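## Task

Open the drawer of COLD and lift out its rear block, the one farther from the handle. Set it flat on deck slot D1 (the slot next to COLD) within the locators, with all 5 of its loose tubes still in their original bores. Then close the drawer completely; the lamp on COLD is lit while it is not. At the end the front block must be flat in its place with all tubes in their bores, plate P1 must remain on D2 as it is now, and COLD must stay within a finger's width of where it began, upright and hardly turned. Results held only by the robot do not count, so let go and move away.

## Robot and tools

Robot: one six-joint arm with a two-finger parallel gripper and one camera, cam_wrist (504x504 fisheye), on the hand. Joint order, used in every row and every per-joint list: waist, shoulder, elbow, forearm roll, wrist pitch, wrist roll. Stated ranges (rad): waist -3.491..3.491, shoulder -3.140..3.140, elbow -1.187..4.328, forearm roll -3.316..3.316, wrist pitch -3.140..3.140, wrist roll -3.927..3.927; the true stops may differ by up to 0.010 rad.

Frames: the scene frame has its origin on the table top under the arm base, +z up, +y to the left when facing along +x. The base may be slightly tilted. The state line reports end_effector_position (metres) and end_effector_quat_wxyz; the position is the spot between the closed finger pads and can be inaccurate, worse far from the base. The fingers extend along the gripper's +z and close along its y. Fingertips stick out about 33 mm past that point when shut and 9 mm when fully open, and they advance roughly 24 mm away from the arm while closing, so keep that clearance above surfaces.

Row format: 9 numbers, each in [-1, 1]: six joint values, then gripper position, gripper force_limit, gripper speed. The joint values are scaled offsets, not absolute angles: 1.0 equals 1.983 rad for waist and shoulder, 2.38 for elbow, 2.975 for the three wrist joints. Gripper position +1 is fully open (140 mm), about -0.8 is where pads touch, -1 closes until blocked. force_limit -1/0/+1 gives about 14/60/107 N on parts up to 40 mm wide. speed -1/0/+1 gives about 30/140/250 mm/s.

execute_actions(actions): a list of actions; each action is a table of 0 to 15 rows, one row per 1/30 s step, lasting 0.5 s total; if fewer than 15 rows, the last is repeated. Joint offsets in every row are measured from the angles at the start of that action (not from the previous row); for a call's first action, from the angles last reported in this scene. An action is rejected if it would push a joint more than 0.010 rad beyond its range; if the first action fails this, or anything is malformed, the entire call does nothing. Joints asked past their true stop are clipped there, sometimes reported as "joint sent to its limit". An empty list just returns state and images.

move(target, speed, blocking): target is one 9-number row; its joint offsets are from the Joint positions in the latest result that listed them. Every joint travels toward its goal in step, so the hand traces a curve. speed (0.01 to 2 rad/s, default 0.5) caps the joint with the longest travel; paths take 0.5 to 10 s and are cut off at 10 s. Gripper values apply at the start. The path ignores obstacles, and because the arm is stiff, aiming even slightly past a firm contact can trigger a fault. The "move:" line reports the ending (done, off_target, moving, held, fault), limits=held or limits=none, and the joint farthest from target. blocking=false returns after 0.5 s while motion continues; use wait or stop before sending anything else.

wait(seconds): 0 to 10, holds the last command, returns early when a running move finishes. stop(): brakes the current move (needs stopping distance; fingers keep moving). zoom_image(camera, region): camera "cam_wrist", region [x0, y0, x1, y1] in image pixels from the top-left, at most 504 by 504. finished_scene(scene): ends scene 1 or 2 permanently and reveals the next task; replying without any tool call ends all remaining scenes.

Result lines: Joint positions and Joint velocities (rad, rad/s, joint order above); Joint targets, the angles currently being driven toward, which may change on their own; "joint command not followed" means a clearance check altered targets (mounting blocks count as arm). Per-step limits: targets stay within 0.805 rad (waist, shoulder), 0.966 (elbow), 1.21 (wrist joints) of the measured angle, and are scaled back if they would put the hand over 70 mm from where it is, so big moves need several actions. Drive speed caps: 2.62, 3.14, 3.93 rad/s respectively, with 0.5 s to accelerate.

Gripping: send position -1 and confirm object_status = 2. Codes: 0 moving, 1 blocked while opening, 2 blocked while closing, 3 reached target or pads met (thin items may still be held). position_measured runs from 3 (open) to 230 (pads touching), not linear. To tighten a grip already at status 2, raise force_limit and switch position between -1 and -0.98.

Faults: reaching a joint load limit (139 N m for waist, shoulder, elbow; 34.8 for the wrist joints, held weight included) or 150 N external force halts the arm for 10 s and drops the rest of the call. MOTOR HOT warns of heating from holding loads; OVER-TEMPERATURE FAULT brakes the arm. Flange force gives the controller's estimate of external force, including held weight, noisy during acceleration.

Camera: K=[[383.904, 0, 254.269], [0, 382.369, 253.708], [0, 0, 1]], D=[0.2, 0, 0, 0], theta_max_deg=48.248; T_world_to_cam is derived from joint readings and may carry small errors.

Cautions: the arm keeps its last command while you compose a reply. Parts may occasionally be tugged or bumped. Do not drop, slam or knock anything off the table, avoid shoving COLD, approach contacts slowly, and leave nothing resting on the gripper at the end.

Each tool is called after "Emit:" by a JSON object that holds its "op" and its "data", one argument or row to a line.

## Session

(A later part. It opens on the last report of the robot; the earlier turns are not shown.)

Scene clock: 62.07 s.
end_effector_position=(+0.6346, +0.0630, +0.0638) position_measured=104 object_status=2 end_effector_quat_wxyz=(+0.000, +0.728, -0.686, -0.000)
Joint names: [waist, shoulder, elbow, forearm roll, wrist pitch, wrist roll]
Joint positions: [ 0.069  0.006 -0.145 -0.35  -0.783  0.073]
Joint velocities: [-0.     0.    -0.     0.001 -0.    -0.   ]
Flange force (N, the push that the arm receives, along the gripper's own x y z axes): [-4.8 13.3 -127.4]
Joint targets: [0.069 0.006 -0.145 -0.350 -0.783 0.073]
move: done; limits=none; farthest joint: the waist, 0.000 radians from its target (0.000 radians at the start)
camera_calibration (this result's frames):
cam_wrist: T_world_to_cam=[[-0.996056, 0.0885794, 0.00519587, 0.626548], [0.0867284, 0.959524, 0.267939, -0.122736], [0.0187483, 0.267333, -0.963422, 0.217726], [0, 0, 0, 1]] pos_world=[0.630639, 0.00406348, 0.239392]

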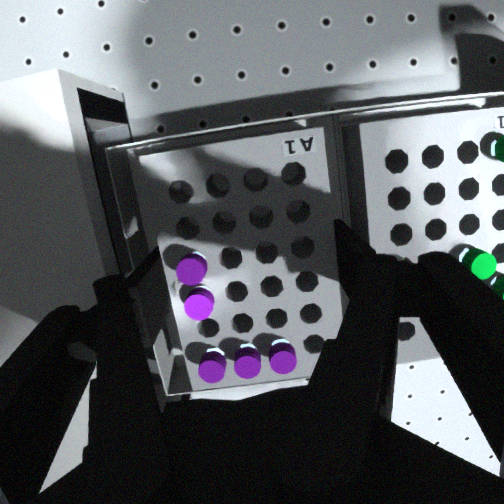

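Gripped, but pressing down; lifting straight off.

Emit:
{"op": "move", "data": {
  "target": [-0.001,-0.0025,0.0003,0.0001,-0.002,0,-1,0.2,-1],
  "speed": 0.01
}}

Emit:
{"op": "move", "data": {
  "target": [-0.0187,-0.0495,0.0035,0.002,-0.0377,0,-1,0.2,-1],
  "speed": 0.05
}}

Scene clock: 63.30 s.
end_effector_position=(+0.6348, +0.0630, +0.0668) position_measured=104 object_status=2 end_effector_quat_wxyz=(-0.000, +0.728, -0.686, -0.000)
Joint names: [waist, shoulder, elbow, forearm roll, wrist pitch, wrist roll]
Joint positions: [ 0.067  0.001 -0.144 -0.35  -0.789  0.073]
Joint velocities: [ 0.    -0.001  0.002  0.    -0.001  0.   ]
Flange force (N, the push that the arm receives, along the gripper's own x y z axes): [0.1 2.9 3.3]
Joint targets: [0.067 0.001 -0.144 -0.350 -0.789 0.073]
move: done; limits=none; farthest joint: the waist, 0.000 radians from its target (0.002 radians at the start)
camera_calibration (this result's frames):
cam_wrist: T_world_to_cam=[[-0.996041, 0.0887395, 0.0052954, 0.626647], [0.0869047, 0.959444, 0.268171, -0.123667], [0.0187167, 0.267569, -0.963357, 0.220552], [0, 0, 0, 1]] pos_world=[0.630785, 0.00402995, 0.242315]

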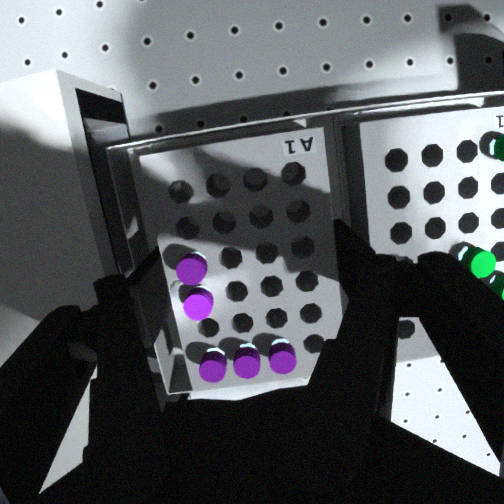

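Scene clock: 65.83 s.
end_effector_position=(+0.6340, +0.0621, +0.1254) position_measured=104 object_status=2 end_effector_quat_wxyz=(+0.000, +0.729, -0.685, +0.000)
Joint names: [waist, shoulder, elbow, forearm roll, wrist pitch, wrist roll]
Joint positions: [ 0.03  -0.097 -0.136 -0.344 -0.901  0.073]
Joint velocities: [-0.001 -0.002  0.001  0.001 -0.001  0.   ]
Flange force (N, the push that the arm receives, along the gripper's own x y z axes): [0.4 2.6 4.1]
Joint targets: [0.030 -0.097 -0.136 -0.344 -0.901 0.073]
move: done; limits=none; farthest joint: the waist, 0.000 radians from its target (0.038 radians at the start)
camera_calibration (this result's frames):
cam_wrist: T_world_to_cam=[[-0.996285, 0.0859921, 0.00469533, 0.626049], [0.0841139, 0.959927, 0.267331, -0.136571], [0.0184812, 0.266732, -0.963593, 0.277494], [0, 0, 0, 1]] pos_world=[0.630082, 0.00324628, 0.300962]

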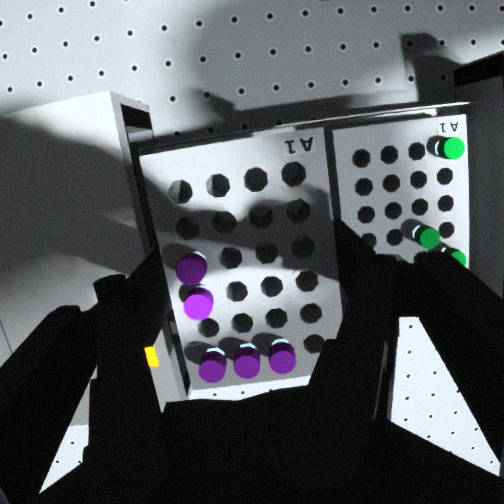

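Emit:
{"op": "move", "data": {
  "target": [-0.0166,-0.0416,0.0046,0.0017,-0.0331,0,-1,0.2,-1],
  "speed": 0.12
}}

Emit:
{"op": "move", "data": {
  "target": [-0.2793,0.1218,0.049,-0.1015,-0.0542,-0.3314,-1,0.2,-1],
  "speed": 0.35
}}

Emit:
{"op": "zoom_image", "data": {
  "camera": "cam_wrist",
  "region": [120,0,400,200]
}}

Scene clock: 68.40 s.
end_effector_position=(+0.6293, +0.0612, +0.1761) position_measured=104 object_status=2 end_effector_quat_wxyz=(+0.001, +0.730, -0.684, +0.002)
Joint names: [waist, shoulder, elbow, forearm roll, wrist pitch, wrist roll]
Joint positions: [-0.003 -0.179 -0.125 -0.339 -1.     0.073]
Joint velocities: [-0.    -0.002  0.002 -0.001 -0.001  0.   ]
Flange force (N, the push that the arm receives, along the gripper's own x y z axes): [0.1 5.8 2.6]
Joint targets: [-0.003 -0.179 -0.125 -0.339 -1.000 0.073]
move: done; limits=none; farthest joint: the waist, 0.000 radians from its target (0.033 radians at the start)
camera_calibration (this result's frames):
cam_wrist: T_world_to_cam=[[-0.996564, 0.0827405, 0.00381908, 0.621756], [0.0808222, 0.961303, 0.263371, -0.146157], [0.0181201, 0.262775, -0.964687, 0.327396], [0, 0, 0, 1]] pos_world=[0.6255, 0.00302535, 0.351954]

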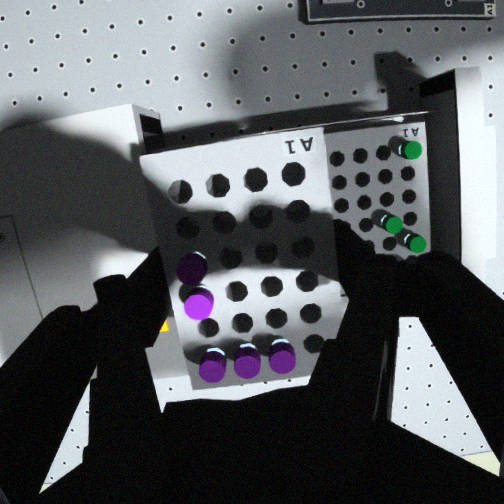

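Scene clock: 71.70 s.
end_effector_position=(+0.5925, -0.1541, +0.1892) position_measured=104 object_status=2 end_effector_quat_wxyz=(+0.000, -0.013, +1.000, +0.000)
Joint names: [waist, shoulder, elbow, forearm roll, wrist pitch, wrist roll]
Joint positions: [-0.556  0.062 -0.008 -0.641 -1.161 -0.913]
Joint velocities: [-0.001  0.001 -0.001  0.001 -0.    -0.001]
Flange force (N, the push that the arm receives, along the gripper's own x y z axes): [3.5 2.2 3.5]
Joint targets: [-0.556 0.062 -0.008 -0.641 -1.161 -0.913]
move: done; limits=none; farthest joint: the waist, 0.001 radians from its target (0.554 radians at the start)
camera_calibration (this result's frames):
cam_wrist: T_world_to_cam=[[0.121196, 0.992614, 0.00538281, 0.0804568], [0.956264, -0.118208, 0.267556, -0.625494], [0.266216, -0.0272793, -0.963527, 0.20538], [0, 0, 0, 1]] pos_world=[0.533711, -0.148199, 0.364811]

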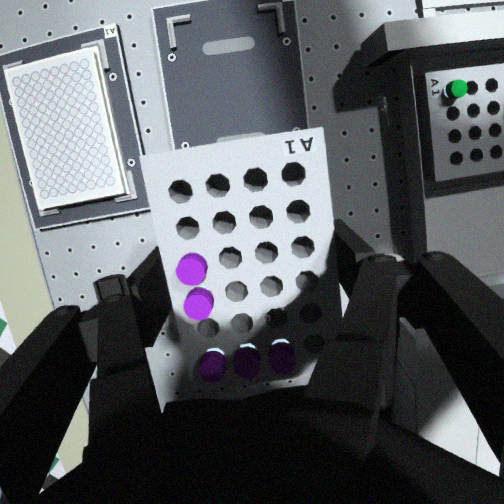

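Region (120, 0, 400, 200) of cam_wrist's 504x504 image, scaled by 1.800, with more detail than that image has; it fills the top 360 rows of this view, and the rest is white.

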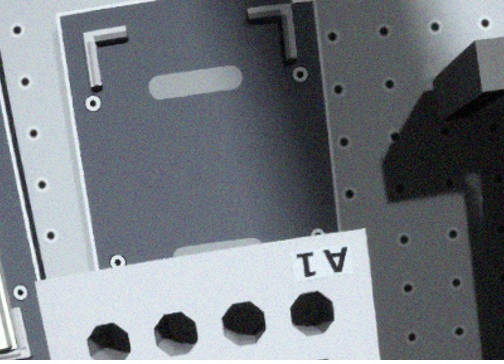

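Emit:
{"op": "move", "data": {
  "target": [0.0127,-0.0005,-0.1225,-0.0349,0.0807,0.0585,-1,0.2,-1],
  "speed": 0.15
}}

Scene clock: 75.87 s.
end_effector_position=(+0.4879, -0.1550, +0.1002) position_measured=104 object_status=2 end_effector_quat_wxyz=(+0.000, -0.004, +1.000, +0.000)
Joint names: [waist, shoulder, elbow, forearm roll, wrist pitch, wrist roll]
Joint positions: [-0.531  0.061 -0.3   -0.745 -0.921 -0.739]
Joint velocities: [-0.    -0.001 -0.002 -0.     0.001  0.001]
Flange force (N, the push that the arm receives, along the gripper's own x y z axes): [-0.8 -1.0 3.7]
Joint targets: [-0.531 0.061 -0.300 -0.745 -0.921 -0.739]
move: done; limits=none; farthest joint: the waist, 0.000 radians from its target (0.026 radians at the start)
camera_calibration (this result's frames):
cam_wrist: T_world_to_cam=[[0.13966, 0.990184, 0.0054747, 0.0851491], [0.9539, -0.136022, 0.26753, -0.503364], [0.265649, -0.032141, -0.963534, 0.146907], [0, 0, 0, 1]] pos_world=[0.429241, -0.14806, 0.275749]

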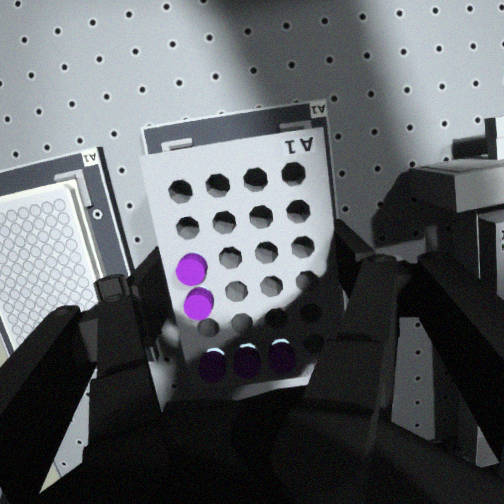

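Emit:
{"op": "move", "data": {
  "target": [0.0151,0.021,-0.001,-0.006,0.0175,0.0035,-1,0.2,-1],
  "speed": 0.04
}}

Emit:
{"op": "zoom_image", "data": {
  "camera": "cam_wrist",
  "region": [110,70,350,200]
}}

Scene clock: 78.30 s.
end_effector_position=(+0.4873, -0.1550, +0.0753) position_measured=104 object_status=2 end_effector_quat_wxyz=(+0.000, -0.003, +1.000, -0.000)
Joint names: [waist, shoulder, elbow, forearm roll, wrist pitch, wrist roll]
Joint positions: [-0.501  0.103 -0.302 -0.762 -0.869 -0.728]
Joint velocities: [ 0.     0.     0.001 -0.002  0.001 -0.   ]
Flange force (N, the push that the arm receives, along the gripper's own x y z axes): [1.7 1.3 3.0]
Joint targets: [-0.501 0.103 -0.302 -0.763 -0.869 -0.728]
move: done; limits=none; farthest joint: the waist, 0.000 radians from its target (0.030 radians at the start)
camera_calibration (this result's frames):
cam_wrist: T_world_to_cam=[[0.141084, 0.989989, 0.00411, 0.0847383], [0.953725, -0.137027, 0.267643, -0.496303], [0.265527, -0.0338404, -0.963509, 0.12291], [0, 0, 0, 1]] pos_world=[0.428745, -0.147738, 0.250909]

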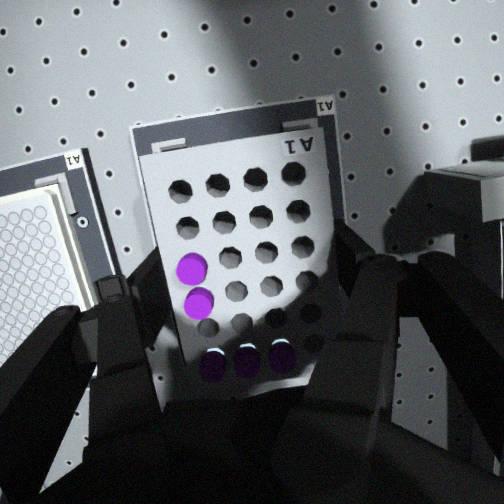

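Region (110, 70, 350, 200) of cam_wrist's 504x504 image, scaled by 2.100, with more detail than that image has; it fills the top 273 rows of this view, and the rest is white.

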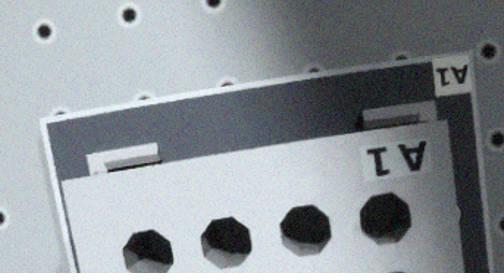

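Emit:
{"op": "move", "data": {
  "target": [0.0033,0.0042,-0.0016,-0.0018,0.0045,0.0015,-1,0.2,-1],
  "speed": 0.01
}}

Emit:
{"op": "zoom_image", "data": {
  "camera": "cam_wrist",
  "region": [110,70,350,200]
}}

Scene clock: 80.70 s.
end_effector_position=(+0.4857, -0.1548, +0.0695) position_measured=104 object_status=2 end_effector_quat_wxyz=(-0.000, -0.003, +1.000, -0.001)
Joint names: [waist, shoulder, elbow, forearm roll, wrist pitch, wrist roll]
Joint positions: [-0.495  0.111 -0.306 -0.768 -0.856 -0.724]
Joint velocities: [ 0.001  0.001  0.    -0.002  0.001  0.   ]
Flange force (N, the push that the arm receives, along the gripper's own x y z axes): [1.5 2.0 2.9]
Joint targets: [-0.495 0.111 -0.306 -0.768 -0.856 -0.724]
move: done; limits=none; farthest joint: the waist, 0.000 radians from its target (0.007 radians at the start)
camera_calibration (this result's frames):
cam_wrist: T_world_to_cam=[[0.141496, 0.989933, 0.00336435, 0.0846083], [0.953696, -0.137226, 0.267644, -0.493197], [0.265412, -0.034662, -0.963512, 0.117657], [0, 0, 0, 1]] pos_world=[0.427161, -0.147358, 0.245081]

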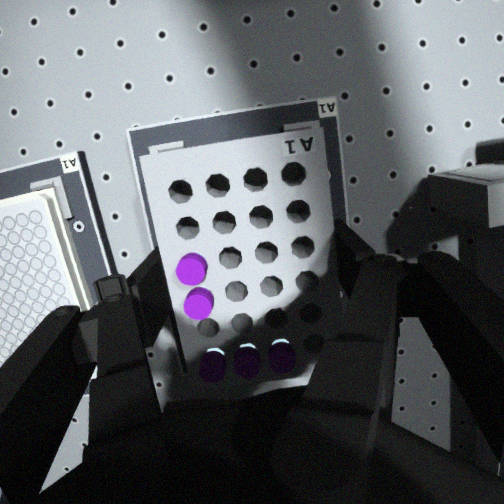

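Region (110, 70, 350, 200) of cam_wrist's 504x504 image, scaled by 2.100, with more detail than that image has; it fills the top 273 rows of this view, and the rest is white.

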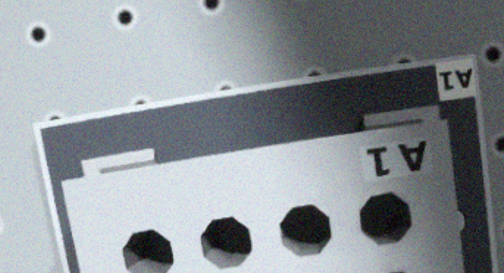

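Emit:
{"op": "move", "data": {
  "target": [0.002,0.0029,0.0005,-0.0005,0.002,0.0001,-1,0.2,-1],
  "speed": 0.01
}}

Scene clock: 81.90 s.
end_effector_position=(+0.4861, -0.1549, +0.0665) position_measured=104 object_status=2 end_effector_quat_wxyz=(-0.000, -0.003, +1.000, -0.001)
Joint names: [waist, shoulder, elbow, forearm roll, wrist pitch, wrist roll]
Joint positions: [-0.491  0.117 -0.305 -0.769 -0.85  -0.724]
Joint velocities: [ 0.     0.001 -0.003  0.     0.001  0.   ]
Flange force (N, the push that the arm receives, along the gripper's own x y z axes): [5.1 -2.3 0.4]
Joint targets: [-0.491 0.117 -0.305 -0.769 -0.850 -0.724]
move: done; limits=none; farthest joint: the waist, 0.000 radians from its target (0.004 radians at the start)
camera_calibration (this result's frames):
cam_wrist: T_world_to_cam=[[0.141552, 0.989927, 0.00291365, 0.084666], [0.953767, -0.137168, 0.267419, -0.492742], [0.265125, -0.0350747, -0.963576, 0.114764], [0, 0, 0, 1]] pos_world=[0.42755, -0.147376, 0.242105]

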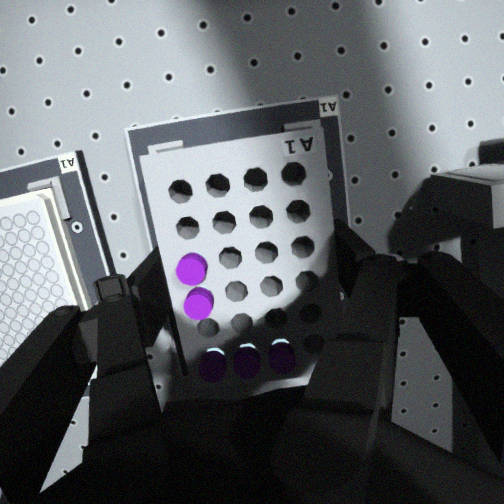

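Emit:
{"op": "move", "data": {
  "target": [0.0007,0.0007,-0.001,-0.0006,0.0013,0.0006,-1,0.2,-1],
  "speed": 0.01
}}

Scene clock: 83.33 s.
end_effector_position=(+0.4852, -0.1548, +0.0651) position_measured=104 object_status=2 end_effector_quat_wxyz=(-0.000, -0.003, +1.000, -0.001)
Joint names: [waist, shoulder, elbow, forearm roll, wrist pitch, wrist roll]
Joint positions: [-0.49   0.118 -0.307 -0.771 -0.846 -0.722]
Joint velocities: [-0.    -0.    -0.001  0.     0.     0.001]
Flange force (N, the push that the arm receives, along the gripper's own x y z axes): [-9.0 -3.5 -0.4]
Joint targets: [-0.490 0.118 -0.307 -0.771 -0.846 -0.722]
move: done; limits=none; farthest joint: the waist, 0.000 radians from its target (0.001 radians at the start)
camera_calibration (this result's frames):
cam_wrist: T_world_to_cam=[[0.141819, 0.989889, 0.00256101, 0.0845673], [0.953682, -0.137324, 0.267643, -0.491521], [0.265288, -0.0355145, -0.963515, 0.113511], [0, 0, 0, 1]] pos_world=[0.426648, -0.147179, 0.240705]

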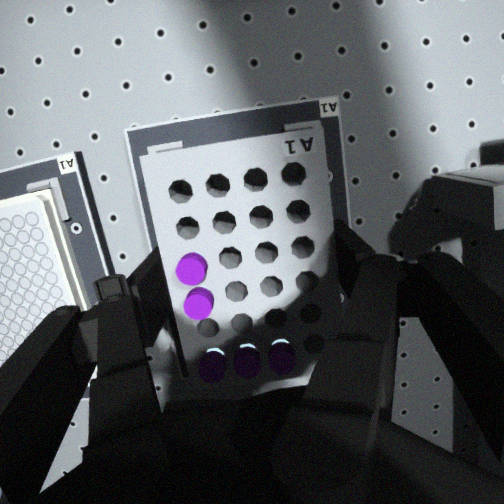

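Inside the locators now; centring at x≈0.4856 while lowering.

Emit:
{"op": "move", "data": {
  "target": [0.001,0.0016,0.0005,-0.0002,0.001,0,-1,0.2,-1],
  "speed": 0.01
}}

Emit:
{"op": "move", "data": {
  "target": [0.0008,0.0012,0,-0.0003,0.001,0.0002,-1,0.2,-1],
  "speed": 0.01
}}

Scene clock: 84.57 s.
end_effector_position=(+0.4856, -0.1549, +0.0637) position_measured=104 object_status=2 end_effector_quat_wxyz=(-0.000, -0.003, +1.000, -0.001)
Joint names: [waist, shoulder, elbow, forearm roll, wrist pitch, wrist roll]
Joint positions: [-0.488  0.121 -0.306 -0.772 -0.843 -0.722]
Joint velocities: [ 0.001  0.001 -0.001 -0.001  0.001 -0.   ]
Flange force (N, the push that the arm receives, along the gripper's own x y z axes): [6.6 17.8 -56.2]
Joint targets: [-0.488 0.121 -0.306 -0.772 -0.843 -0.722]
move: done; limits=none; farthest joint: the waist, 0.000 radians from its target (0.001 radians at the start)
camera_calibration (this result's frames):
cam_wrist: T_world_to_cam=[[0.141545, 0.98993, 0.00212118, 0.0848499], [0.953716, -0.13694, 0.267719, -0.491565], [0.265314, -0.0358712, -0.963495, 0.111977], [0, 0, 0, 1]] pos_world=[0.427094, -0.147294, 0.239311]

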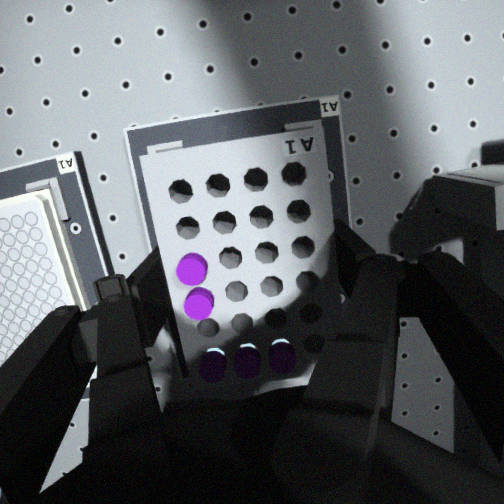

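Scene clock: 85.27 s.
end_effector_position=(+0.4857, -0.1550, +0.0624) position_measured=104 object_status=2 end_effector_quat_wxyz=(-0.000, -0.003, +1.000, -0.001)
Joint names: [waist, shoulder, elbow, forearm roll, wrist pitch, wrist roll]
Joint positions: [-0.486  0.123 -0.306 -0.772 -0.84  -0.721]
Joint velocities: [ 0.    -0.     0.002 -0.001  0.     0.   ]
Flange force (N, the push that the arm receives, along the gripper's own x y z axes): [8.2 28.8 -120.2]
Joint targets: [-0.486 0.123 -0.306 -0.772 -0.840 -0.721]
move: done; limits=none; farthest joint: the waist, 0.000 radians from its target (0.001 radians at the start)
camera_calibration (this result's frames):
cam_wrist: T_world_to_cam=[[0.141528, 0.989933, 0.00177282, 0.0849627], [0.95369, -0.136826, 0.267871, -0.491232], [0.265417, -0.0362205, -0.963453, 0.110602], [0, 0, 0, 1]] pos_world=[0.427102, -0.147315, 0.237996]

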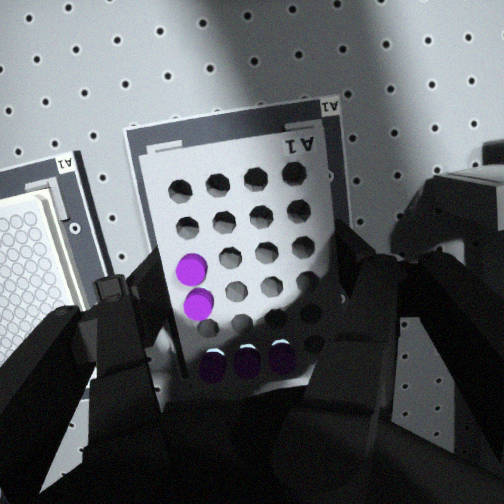

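Bottomed out. Easing off, releasing and lifting to check.

Emit:
{"op": "move", "data": {
  "target": [-0.0013,-0.002,0,0.0005,-0.0016,-0.0003,-1,0.2,-1],
  "speed": 0.01
}}

Emit:
{"op": "move", "data": {
  "target": [0,0,0,0,0,0,0.4,0.2,-1]
}}

Emit:
{"op": "move", "data": {
  "target": [-0.048,-0.067,0.003,0.019,-0.056,-0.011,0.4,0.2,-1],
  "speed": 0.2
}}

Emit:
{"op": "move", "data": {
  "target": [0.014,0.038,0.1223,0.0309,-0.0504,-0.0532,0.4,0,0],
  "speed": 0.5
}}

Emit:
{"op": "zoom_image", "data": {
  "camera": "cam_wrist",
  "region": [0,0,360,260]
}}

Scene clock: 86.53 s.
end_effector_position=(+0.4857, -0.1549, +0.0646) position_measured=104 object_status=2 end_effector_quat_wxyz=(-0.000, -0.003, +1.000, -0.001)
Joint names: [waist, shoulder, elbow, forearm roll, wrist pitch, wrist roll]
Joint positions: [-0.489  0.119 -0.306 -0.771 -0.845 -0.722]
Joint velocities: [-0.001 -0.002  0.001  0.001 -0.001 -0.   ]
Flange force (N, the push that the arm receives, along the gripper's own x y z axes): [-3.6 -2.2 7.1]
Joint targets: [-0.489 0.119 -0.306 -0.771 -0.845 -0.722]
move: done; limits=none; farthest joint: the waist, 0.000 radians from its target (0.003 radians at the start)
camera_calibration (this result's frames):
cam_wrist: T_world_to_cam=[[0.141465, 0.989941, 0.00231657, 0.0848062], [0.953713, -0.136915, 0.267743, -0.491794], [0.265367, -0.0356669, -0.963488, 0.11279], [0, 0, 0, 1]] pos_world=[0.427103, -0.147264, 0.24015]

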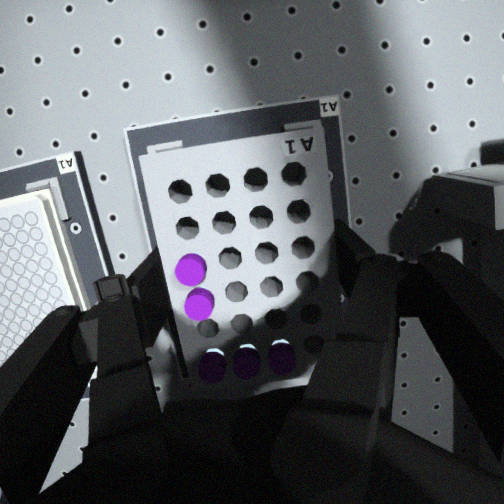

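Scene clock: 87.30 s.
end_effector_position=(+0.4857, -0.1549, +0.0646) position_measured=78 object_status=3 end_effector_quat_wxyz=(-0.000, -0.003, +1.000, -0.001)
Joint names: [waist, shoulder, elbow, forearm roll, wrist pitch, wrist roll]
Joint positions: [-0.489  0.119 -0.306 -0.771 -0.845 -0.722]
Joint velocities: [-0.001 -0.     0.001  0.    -0.    -0.   ]
Flange force (N, the push that the arm receives, along the gripper's own x y z axes): [1.3 1.3 -6.0]
Joint targets: [-0.489 0.119 -0.306 -0.771 -0.845 -0.722]
move: done; limits=none; farthest joint: the waist, 0.000 radians from its target (0.000 radians at the start)
camera_calibration (this result's frames):
cam_wrist: T_world_to_cam=[[0.141316, 0.989962, 0.00220184, 0.0849258], [0.953746, -0.136742, 0.267713, -0.4918], [0.265327, -0.0357321, -0.963496, 0.112841], [0, 0, 0, 1]] pos_world=[0.427111, -0.147291, 0.240196]

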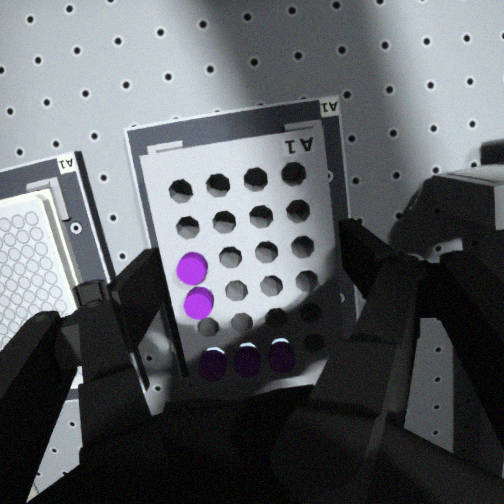

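Scene clock: 88.57 s.
end_effector_position=(+0.4839, -0.1537, +0.1436) position_measured=78 object_status=3 end_effector_quat_wxyz=(-0.002, -0.005, +1.000, -0.001)
Joint names: [waist, shoulder, elbow, forearm roll, wrist pitch, wrist roll]
Joint positions: [-0.584 -0.013 -0.299 -0.714 -1.011 -0.755]
Joint velocities: [-0.001 -0.001  0.002 -0.    -0.001 -0.001]
Flange force (N, the push that the arm receives, along the gripper's own x y z axes): [-0.7 -0.2 -4.6]
Joint targets: [-0.584 -0.013 -0.299 -0.714 -1.011 -0.755]
move: done; limits=none; farthest joint: the waist, 0.000 radians from its target (0.096 radians at the start)
camera_calibration (this result's frames):
cam_wrist: T_world_to_cam=[[0.137179, 0.990541, 0.00315876, 0.0857876], [0.955139, -0.13312, 0.264554, -0.510739], [0.262472, -0.0332742, -0.964366, 0.19137], [0, 0, 0, 1]] pos_world=[0.425829, -0.146598, 0.319398]

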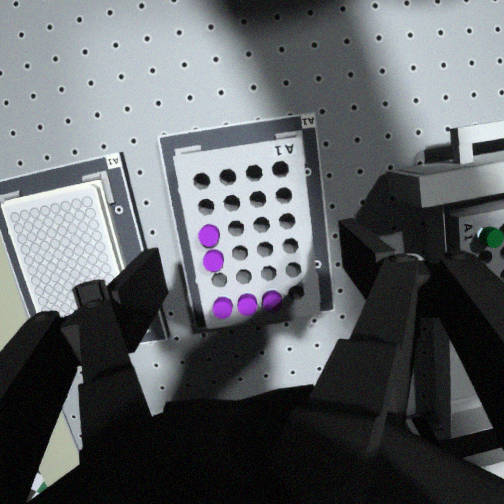

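Scene clock: 89.67 s.
end_effector_position=(+0.5900, -0.1592, +0.1916) position_measured=78 object_status=3 end_effector_quat_wxyz=(-0.005, -0.017, +1.000, -0.006)
Joint names: [waist, shoulder, elbow, forearm roll, wrist pitch, wrist roll]
Joint positions: [-0.556  0.062 -0.008 -0.622 -1.161 -0.913]
Joint velocities: [-0.     0.     0.001  0.001 -0.     0.   ]
Flange force (N, the push that the arm receives, along the gripper's own x y z axes): [2.5 0.7 -5.0]
Joint targets: [-0.556 0.062 -0.008 -0.622 -1.161 -0.913]
move: done; limits=none; farthest joint: the waist, 0.000 radians from its target (0.027 radians at the start)
camera_calibration (this result's frames):
cam_wrist: T_world_to_cam=[[0.113496, 0.993497, -0.00912272, 0.0932798], [0.959732, -0.107255, 0.259636, -0.623146], [0.256969, -0.038223, -0.965663, 0.212276], [0, 0, 0, 1]] pos_world=[0.532917, -0.151394, 0.367629]

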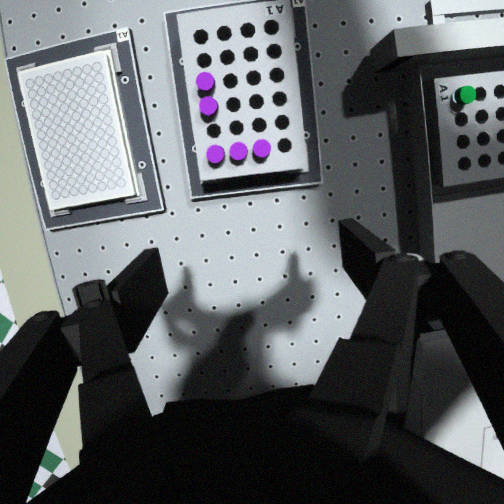

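Region (0, 0, 360, 260) of cam_wrist's 504x504 image, scaled by 1.400, with more detail than that image has.

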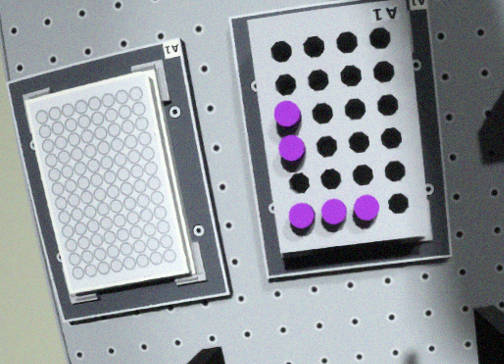

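Emit:
{"op": "move", "data": {
  "target": [0.3747,-0.3101,-0.316,0.1166,0.1583,-0.244,1,0,0],
  "speed": 0.6
}}

Scene clock: 92.50 s.
end_effector_position=(+0.4220, +0.0514, +0.1272) position_measured=3 object_status=3 end_effector_quat_wxyz=(+0.002, -0.025, +1.000, +0.003)
Joint names: [waist, shoulder, elbow, forearm roll, wrist pitch, wrist roll]
Joint positions: [ 0.187 -0.553 -0.76  -0.276 -0.69  -1.639]
Joint velocities: [ 0.001 -0.001 -0.001  0.001  0.001 -0.001]
Flange force (N, the push that the arm receives, along the gripper's own x y z axes): no reading
Joint targets: [0.187 -0.553 -0.760 -0.276 -0.690 -1.639]
move: done; limits=none; farthest joint: the waist, 0.000 radians from its target (0.743 radians at the start)
camera_calibration (this result's frames):
cam_wrist: T_world_to_cam=[[0.0967311, 0.995255, 0.010516, -0.0929324], [0.958057, -0.0959689, 0.270031, -0.423845], [0.269759, -0.0160455, -0.962794, 0.194395], [0, 0, 0, 1]] pos_world=[0.362617, 0.0549347, 0.302591]

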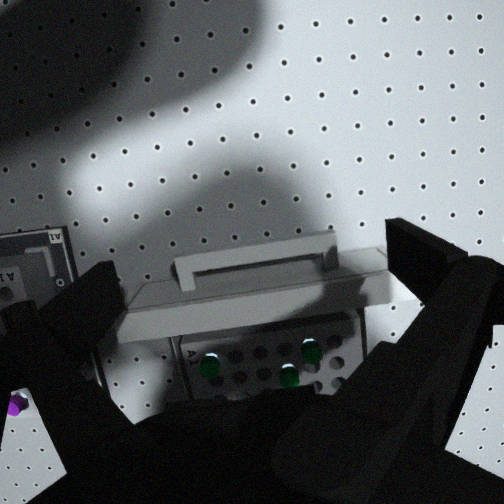

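Emit:
{"op": "move", "data": {
  "target": [0.0202,0.0656,0,0,0.0437,0,1,0,0],
  "speed": 0.1
}}

Scene clock: 94.70 s.
end_effector_position=(+0.4268, +0.0537, +0.0843) position_measured=3 object_status=3 end_effector_quat_wxyz=(-0.001, -0.030, +1.000, +0.000)
Joint names: [waist, shoulder, elbow, forearm roll, wrist pitch, wrist roll]
Joint positions: [ 0.227 -0.423 -0.76  -0.276 -0.56  -1.639]
Joint velocities: [ 0.     0.001 -0.001 -0.001  0.001 -0.   ]
Flange force (N, the push that the arm receives, along the gripper's own x y z axes): no reading
Joint targets: [0.227 -0.423 -0.760 -0.276 -0.560 -1.639]
move: done; limits=none; farthest joint: the waist, 0.000 radians from its target (0.040 radians at the start)
camera_calibration (this result's frames):
cam_wrist: T_world_to_cam=[[0.0869997, 0.996198, 0.00451978, -0.0906253], [0.96028, -0.0850687, 0.265753, -0.417757], [0.265127, -0.0187802, -0.96403, 0.154109], [0, 0, 0, 1]] pos_world=[0.36819, 0.0576369, 0.259995]

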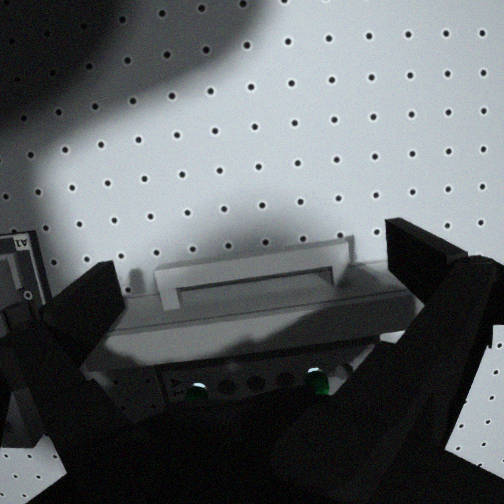

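Emit:
{"op": "move", "data": {
  "target": [-0.0358,0.0595,0.0723,-0.0168,-0.0239,0.0289,1,0,0],
  "speed": 0.08
}}

Emit:
{"op": "move", "data": {
  "target": [-0.0339,0.0886,0.1173,-0.0062,-0.04,0.0145,1,0,0],
  "speed": 0.12
}}

Emit:
{"op": "move", "data": {
  "target": [-0.0174,0.0729,0.1043,0.002,-0.0365,-0.001,1,0,0],
  "speed": 0.1
}}

Scene clock: 97.77 s.
end_effector_position=(+0.4837, +0.0564, +0.0847) position_measured=3 object_status=3 end_effector_quat_wxyz=(-0.001, -0.030, +1.000, +0.000)
Joint names: [waist, shoulder, elbow, forearm roll, wrist pitch, wrist roll]
Joint positions: [ 0.156 -0.305 -0.588 -0.325 -0.631 -1.553]
Joint velocities: [-0.001  0.001  0.002 -0.001 -0.001  0.001]
Flange force (N, the push that the arm receives, along the gripper's own x y z axes): [-0.5 -4.1 -4.1]
Joint targets: [0.156 -0.305 -0.588 -0.325 -0.631 -1.553]
move: done; limits=none; farthest joint: the forearm roll, 0.001 radians from its target (0.050 radians at the start)
camera_calibration (this result's frames):
cam_wrist: T_world_to_cam=[[0.0875533, 0.996149, 0.00458468, -0.0985952], [0.960076, -0.0856084, 0.26632, -0.472189], [0.265686, -0.0189155, -0.963874, 0.139178], [0, 0, 0, 1]] pos_world=[0.424992, 0.0604247, 0.260355]

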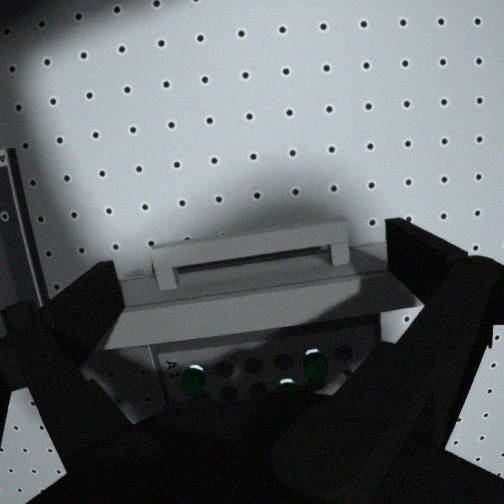

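Scene clock: 100.47 s.
end_effector_position=(+0.5799, +0.0622, +0.0848) position_measured=3 object_status=3 end_effector_quat_wxyz=(-0.001, -0.030, +1.000, +0.000)
Joint names: [waist, shoulder, elbow, forearm roll, wrist pitch, wrist roll]
Joint positions: [ 0.089 -0.129 -0.309 -0.344 -0.75  -1.51 ]
Joint velocities: [-0.     0.     0.003  0.    -0.001  0.   ]
Flange force (N, the push that the arm receives, along the gripper's own x y z axes): [2.7 -1.4 -5.5]
Joint targets: [0.089 -0.129 -0.309 -0.344 -0.750 -1.510]
move: done; limits=none; farthest joint: the waist, 0.000 radians from its target (0.067 radians at the start)
camera_calibration (this result's frames):
cam_wrist: T_world_to_cam=[[0.0882328, 0.996089, 0.00469264, -0.11322], [0.959965, -0.0862884, 0.2665, -0.564005], [0.265862, -0.0190092, -0.963824, 0.113724], [0, 0, 0, 1]] pos_world=[0.521179, 0.0662715, 0.260448]

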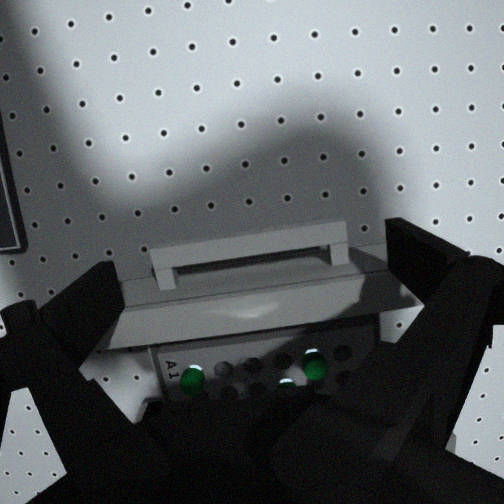

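Scene clock: 103.33 s.
end_effector_position=(+0.6616, +0.0678, +0.0852) position_measured=3 object_status=3 end_effector_quat_wxyz=(-0.000, -0.030, +1.000, +0.000)
Joint names: [waist, shoulder, elbow, forearm roll, wrist pitch, wrist roll]
Joint positions: [ 0.054  0.015 -0.061 -0.338 -0.859 -1.513]
Joint velocities: [-0.    -0.     0.001 -0.001  0.    -0.001]
Flange force (N, the push that the arm receives, along the gripper's own x y z axes): [45.5 4.8 -23.6]
Joint targets: [0.054 0.015 -0.061 -0.338 -0.859 -1.513]
move: done; limits=none; farthest joint: the wrist pitch, 0.001 radians from its target (0.108 radians at the start)
camera_calibration (this result's frames):
cam_wrist: T_world_to_cam=[[0.0885114, 0.996061, 0.0052587, -0.12623], [0.959889, -0.0867048, 0.266639, -0.642042], [0.266045, -0.0185528, -0.963782, 0.0923619], [0, 0, 0, 1]] pos_world=[0.602889, 0.071778, 0.260874]

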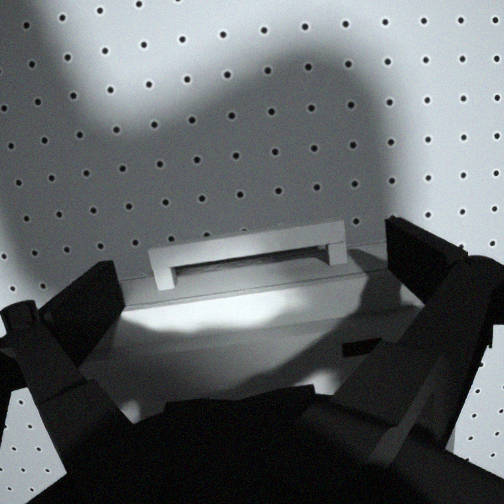

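Emit:
{"op": "move", "data": {
  "target": [-0.0009,0.0036,0.0052,0.0001,-0.0018,0,1,0,0],
  "speed": 0.01
}}

Scene clock: 115.07 s.
end_effector_position=(+0.6623, +0.0676, +0.0850) position_measured=3 object_status=3 end_effector_quat_wxyz=(-0.002, -0.030, +1.000, +0.000)
Joint names: [waist, shoulder, elbow, forearm roll, wrist pitch, wrist roll]
Joint positions: [ 0.053  0.02  -0.054 -0.338 -0.866 -1.513]
Joint velocities: [ 0.     0.001  0.    -0.001 -0.    -0.   ]
Flange force (N, the push that the arm receives, along the gripper's own x y z axes): [61.5 8.7 -31.0]
Joint targets: [0.053 0.020 -0.053 -0.338 -0.863 -1.513]
TORQUE FAULT: the external load on the wrist pitch reached its load limit, and the arm stopped for 10 seconds. That time counts as 20 of the actions that you can send in this scene. The arm's remaining commands of this call were not run. The arm holds where it stopped, with its grip as last carried out, and accepts commands again: back off and push less far. The arm stops again, at the same cost, whenever a joint's load reaches its limit.
move: fault; limits=none; farthest joint: the elbow, 0.006 radians from its target (0.012 radians at the start)
camera_calibration (this result's frames):
cam_wrist: T_world_to_cam=[[0.0887007, 0.996047, 0.00464519, -0.126174], [0.960922, -0.0867985, 0.262858, -0.643043], [0.262222, -0.018852, -0.964823, 0.0945498], [0, 0, 0, 1]] pos_world=[0.604313, 0.0716425, 0.260839]

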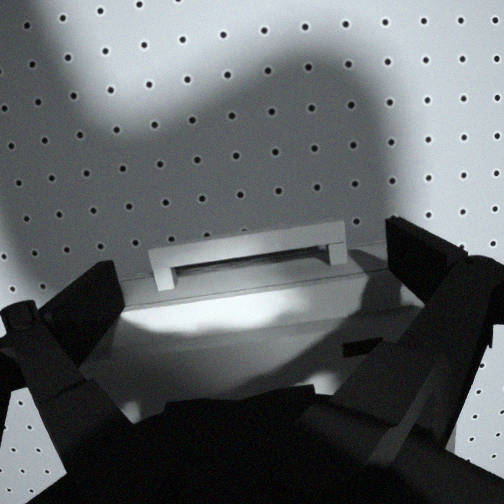

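Backing off and measuring against the reference view.

Emit:
{"op": "move", "data": {
  "target": [0.0022,-0.0091,-0.013,0,0.0055,0,1,0,0],
  "speed": 0.05
}}

Emit:
{"op": "move", "data": {
  "target": [-0.0113,-0.0489,0.0126,0.0054,-0.0418,0.0017,1,0,0],
  "speed": 0.15
}}

Scene clock: 116.40 s.
end_effector_position=(+0.6536, +0.0673, +0.0851) position_measured=3 object_status=3 end_effector_quat_wxyz=(-0.001, -0.030, +1.000, +0.000)
Joint names: [waist, shoulder, elbow, forearm roll, wrist pitch, wrist roll]
Joint positions: [ 0.058  0.002 -0.085 -0.338 -0.849 -1.513]
Joint velocities: [-0.     0.     0.001 -0.001  0.001  0.   ]
Flange force (N, the push that the arm receives, along the gripper's own x y z axes): [-0.3 -1.6 -5.3]
Joint targets: [0.058 0.002 -0.085 -0.338 -0.849 -1.513]
move: done; limits=none; farthest joint: the waist, 0.000 radians from its target (0.004 radians at the start)
camera_calibration (this result's frames):
cam_wrist: T_world_to_cam=[[0.0885867, 0.996058, 0.00451996, -0.124952], [0.960203, -0.0866028, 0.265537, -0.634511], [0.264881, -0.0191829, -0.96409, 0.0951571], [0, 0, 0, 1]] pos_world=[0.595123, 0.0713342, 0.260791]

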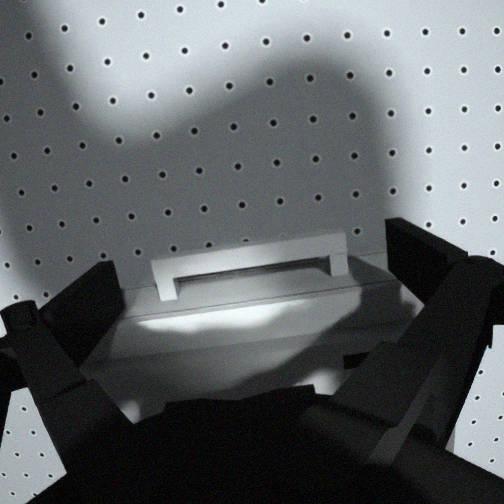

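Scene clock: 117.60 s.
end_effector_position=(+0.6584, +0.0753, +0.1504) position_measured=3 object_status=3 end_effector_quat_wxyz=(+0.000, -0.045, +0.999, -0.000)
Joint names: [waist, shoulder, elbow, forearm roll, wrist pitch, wrist roll]
Joint positions: [ 0.035 -0.095 -0.055 -0.322 -0.974 -1.508]
Joint velocities: [-0.    -0.001  0.001  0.    -0.001  0.   ]
Flange force (N, the push that the arm receives, along the gripper's own x y z axes): [1.4 -1.7 -4.5]
Joint targets: [0.035 -0.095 -0.055 -0.322 -0.974 -1.508]
move: done; limits=none; farthest joint: the waist, 0.000 radians from its target (0.022 radians at the start)
camera_calibration (this result's frames):
cam_wrist: T_world_to_cam=[[0.0584027, 0.998282, 0.00472907, -0.114019], [0.961584, -0.0575273, 0.268416, -0.65927], [0.268226, -0.0111288, -0.963292, 0.154081], [0, 0, 0, 1]] pos_world=[0.599274, 0.0776115, 0.325922]

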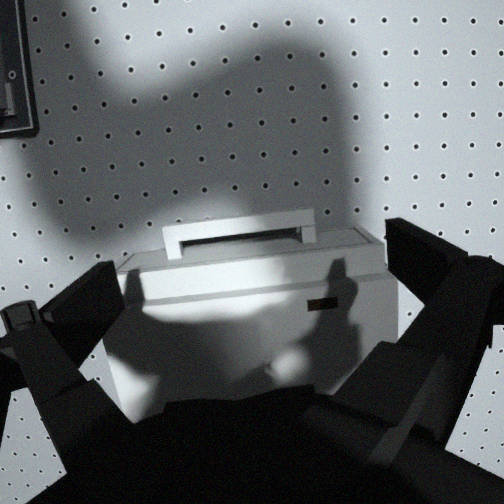

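Emit:
{"op": "execute_actions", "data": {
  "actions": []
}}

Emit:
{"op": "move", "data": {
  "target": [0.0022,-0.0091,-0.013,0,0.0045,0,1,0,0],
  "speed": 0.1
}}

Emit:
{"op": "move", "data": {
  "target": [0.013,0.0531,-0.0132,-0.0056,0.0451,-0.0017,1,0,0],
  "speed": 0.12
}}

Scene clock: 119.53 s.
end_effector_position=(+0.6584, +0.0753, +0.1504) position_measured=3 object_status=3 end_effector_quat_wxyz=(+0.000, -0.045, +0.999, -0.000)
Joint names: [waist, shoulder, elbow, forearm roll, wrist pitch, wrist roll]
Joint positions: [ 0.035 -0.095 -0.055 -0.322 -0.974 -1.508]
Joint velocities: [ 0.    -0.001  0.     0.     0.    -0.   ]
Flange force (N, the push that the arm receives, along the gripper's own x y z axes): [2.8 -0.4 -4.1]
Joint targets: [0.035 -0.095 -0.055 -0.322 -0.974 -1.508]
camera_calibration (this result's frames):
cam_wrist: T_world_to_cam=[[0.0583699, 0.998284, 0.00473236, -0.114009], [0.961574, -0.0574961, 0.268458, -0.659304], [0.268269, -0.0111194, -0.96328, 0.154109], [0, 0, 0, 1]] pos_world=[0.599282, 0.0776199, 0.325985]

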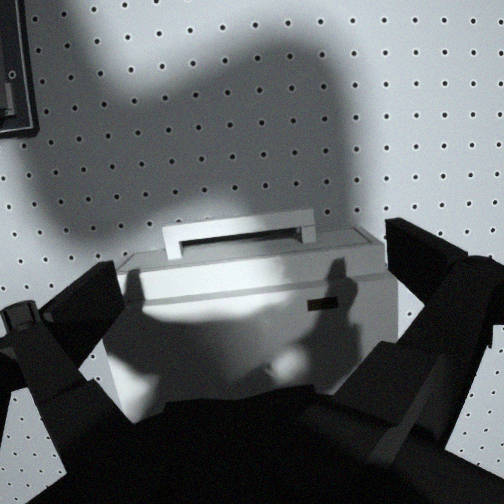

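Scene clock: 120.33 s.
end_effector_position=(+0.6487, +0.0748, +0.1494) position_measured=3 object_status=3 end_effector_quat_wxyz=(+0.000, -0.045, +0.999, +0.000)
Joint names: [waist, shoulder, elbow, forearm roll, wrist pitch, wrist roll]
Joint positions: [ 0.04  -0.113 -0.086 -0.322 -0.96  -1.508]
Joint velocities: [ 0.     0.    -0.     0.001  0.    -0.   ]
Flange force (N, the push that the arm receives, along the gripper's own x y z axes): [2.5 -0.8 -5.1]
Joint targets: [0.040 -0.113 -0.086 -0.322 -0.960 -1.508]
move: done; limits=none; farthest joint: the waist, 0.000 radians from its target (0.004 radians at the start)
camera_calibration (this result's frames):
cam_wrist: T_world_to_cam=[[0.0583948, 0.998282, 0.00485448, -0.112954], [0.961632, -0.0575554, 0.268237, -0.649742], [0.268056, -0.0109954, -0.963341, 0.15587], [0, 0, 0, 1]] pos_world=[0.589627, 0.0770773, 0.324989]

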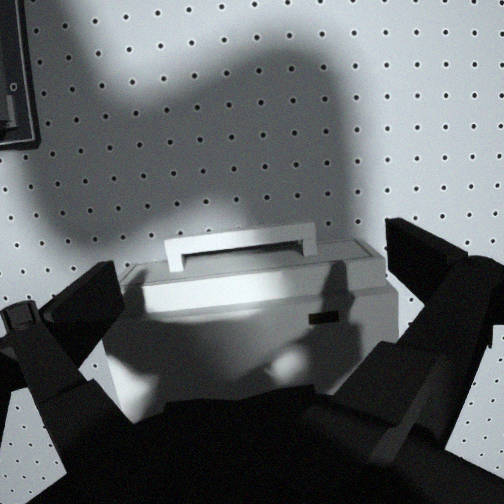

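Scene clock: 121.83 s.
end_effector_position=(+0.6433, +0.0669, +0.0799) position_measured=3 object_status=3 end_effector_quat_wxyz=(-0.001, -0.030, +1.000, -0.000)
Joint names: [waist, shoulder, elbow, forearm roll, wrist pitch, wrist roll]
Joint positions: [ 0.065 -0.008 -0.117 -0.338 -0.826 -1.513]
Joint velocities: [ 0.001  0.001 -0.001 -0.     0.001 -0.   ]
Flange force (N, the push that the arm receives, along the gripper's own x y z axes): [3.3 -2.2 -7.0]
Joint targets: [0.065 -0.008 -0.117 -0.338 -0.826 -1.513]
move: done; limits=none; farthest joint: the waist, 0.000 radians from its target (0.026 radians at the start)
camera_calibration (this result's frames):
cam_wrist: T_world_to_cam=[[0.0886306, 0.996056, 0.00416491, -0.123656], [0.960379, -0.0865638, 0.264911, -0.623335], [0.264227, -0.0194793, -0.964264, 0.0933658], [0, 0, 0, 1]] pos_world=[0.584928, 0.0710284, 0.255673]

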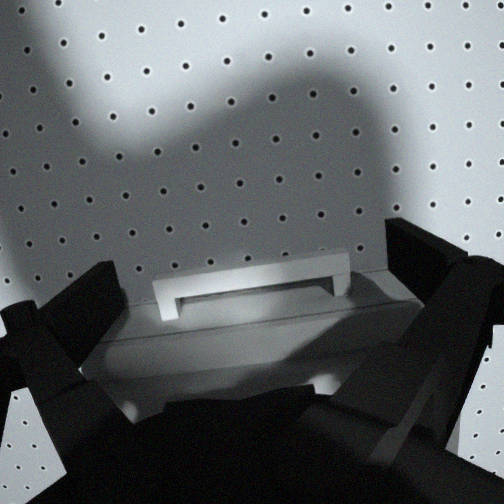

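Emit:
{"op": "move", "data": {
  "target": [-0.0035,0.0146,0.0208,0.0003,-0.0072,0,1,0,0],
  "speed": 0.04
}}

Emit:
{"op": "move", "data": {
  "target": [-0.0008,0.0006,0.0027,0,-0.0019,0,1,0,0],
  "speed": 0.01
}}

Scene clock: 123.97 s.
end_effector_position=(+0.6592, +0.0674, +0.0796) position_measured=3 object_status=3 end_effector_quat_wxyz=(-0.001, -0.030, +1.000, -0.000)
Joint names: [waist, shoulder, elbow, forearm roll, wrist pitch, wrist roll]
Joint positions: [ 0.058  0.021 -0.068 -0.338 -0.848 -1.513]
Joint velocities: [-0.    -0.     0.003 -0.001 -0.    -0.   ]
Flange force (N, the push that the arm receives, along the gripper's own x y z axes): [-0.1 -3.0 -3.6]
Joint targets: [0.058 0.021 -0.068 -0.338 -0.848 -1.513]
move: done; limits=none; farthest joint: the waist, 0.000 radians from its target (0.007 radians at the start)
camera_calibration (this result's frames):
cam_wrist: T_world_to_cam=[[0.0882772, 0.996087, 0.00423441, -0.12534], [0.960343, -0.0862366, 0.265149, -0.638438], [0.264477, -0.0193402, -0.964198, 0.0887527], [0, 0, 0, 1]] pos_world=[0.600711, 0.0715095, 0.255387]

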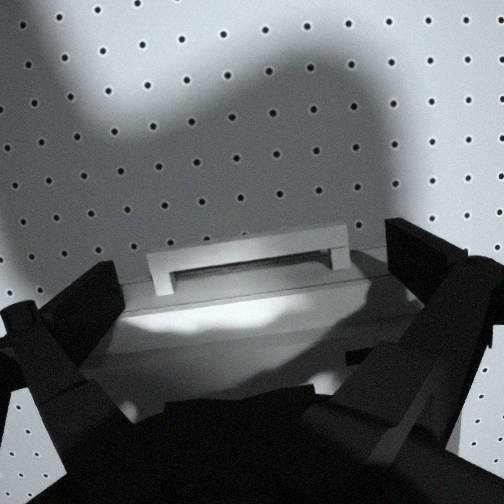

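Scene clock: 124.83 s.
end_effector_position=(+0.6609, +0.0676, +0.0810) position_measured=3 object_status=3 end_effector_quat_wxyz=(-0.001, -0.030, +1.000, +0.000)
Joint names: [waist, shoulder, elbow, forearm roll, wrist pitch, wrist roll]
Joint positions: [ 0.057  0.022 -0.062 -0.338 -0.853 -1.513]
Joint velocities: [-0.     0.     0.003  0.    -0.    -0.   ]
Flange force (N, the push that the arm receives, along the gripper's own x y z axes): [22.5 0.3 3.3]
Joint targets: [0.057 0.022 -0.061 -0.338 -0.853 -1.513]
move: done; limits=none; farthest joint: the waist, 0.000 radians from its target (0.002 radians at the start)
camera_calibration (this result's frames):
cam_wrist: T_world_to_cam=[[0.0882314, 0.99609, 0.00441666, -0.125643], [0.96046, -0.0862492, 0.264722, -0.640509], [0.264068, -0.0191148, -0.964315, 0.0898512], [0, 0, 0, 1]] pos_world=[0.602542, 0.071626, 0.256757]

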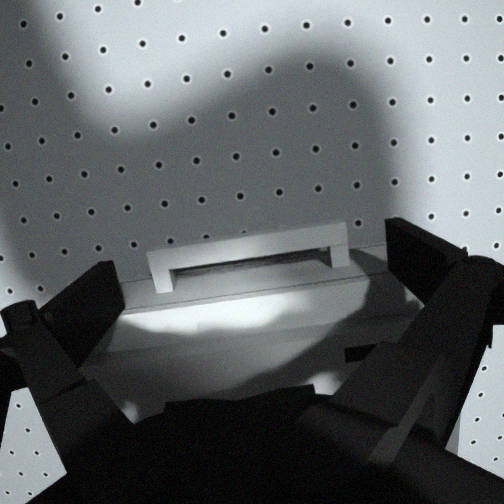

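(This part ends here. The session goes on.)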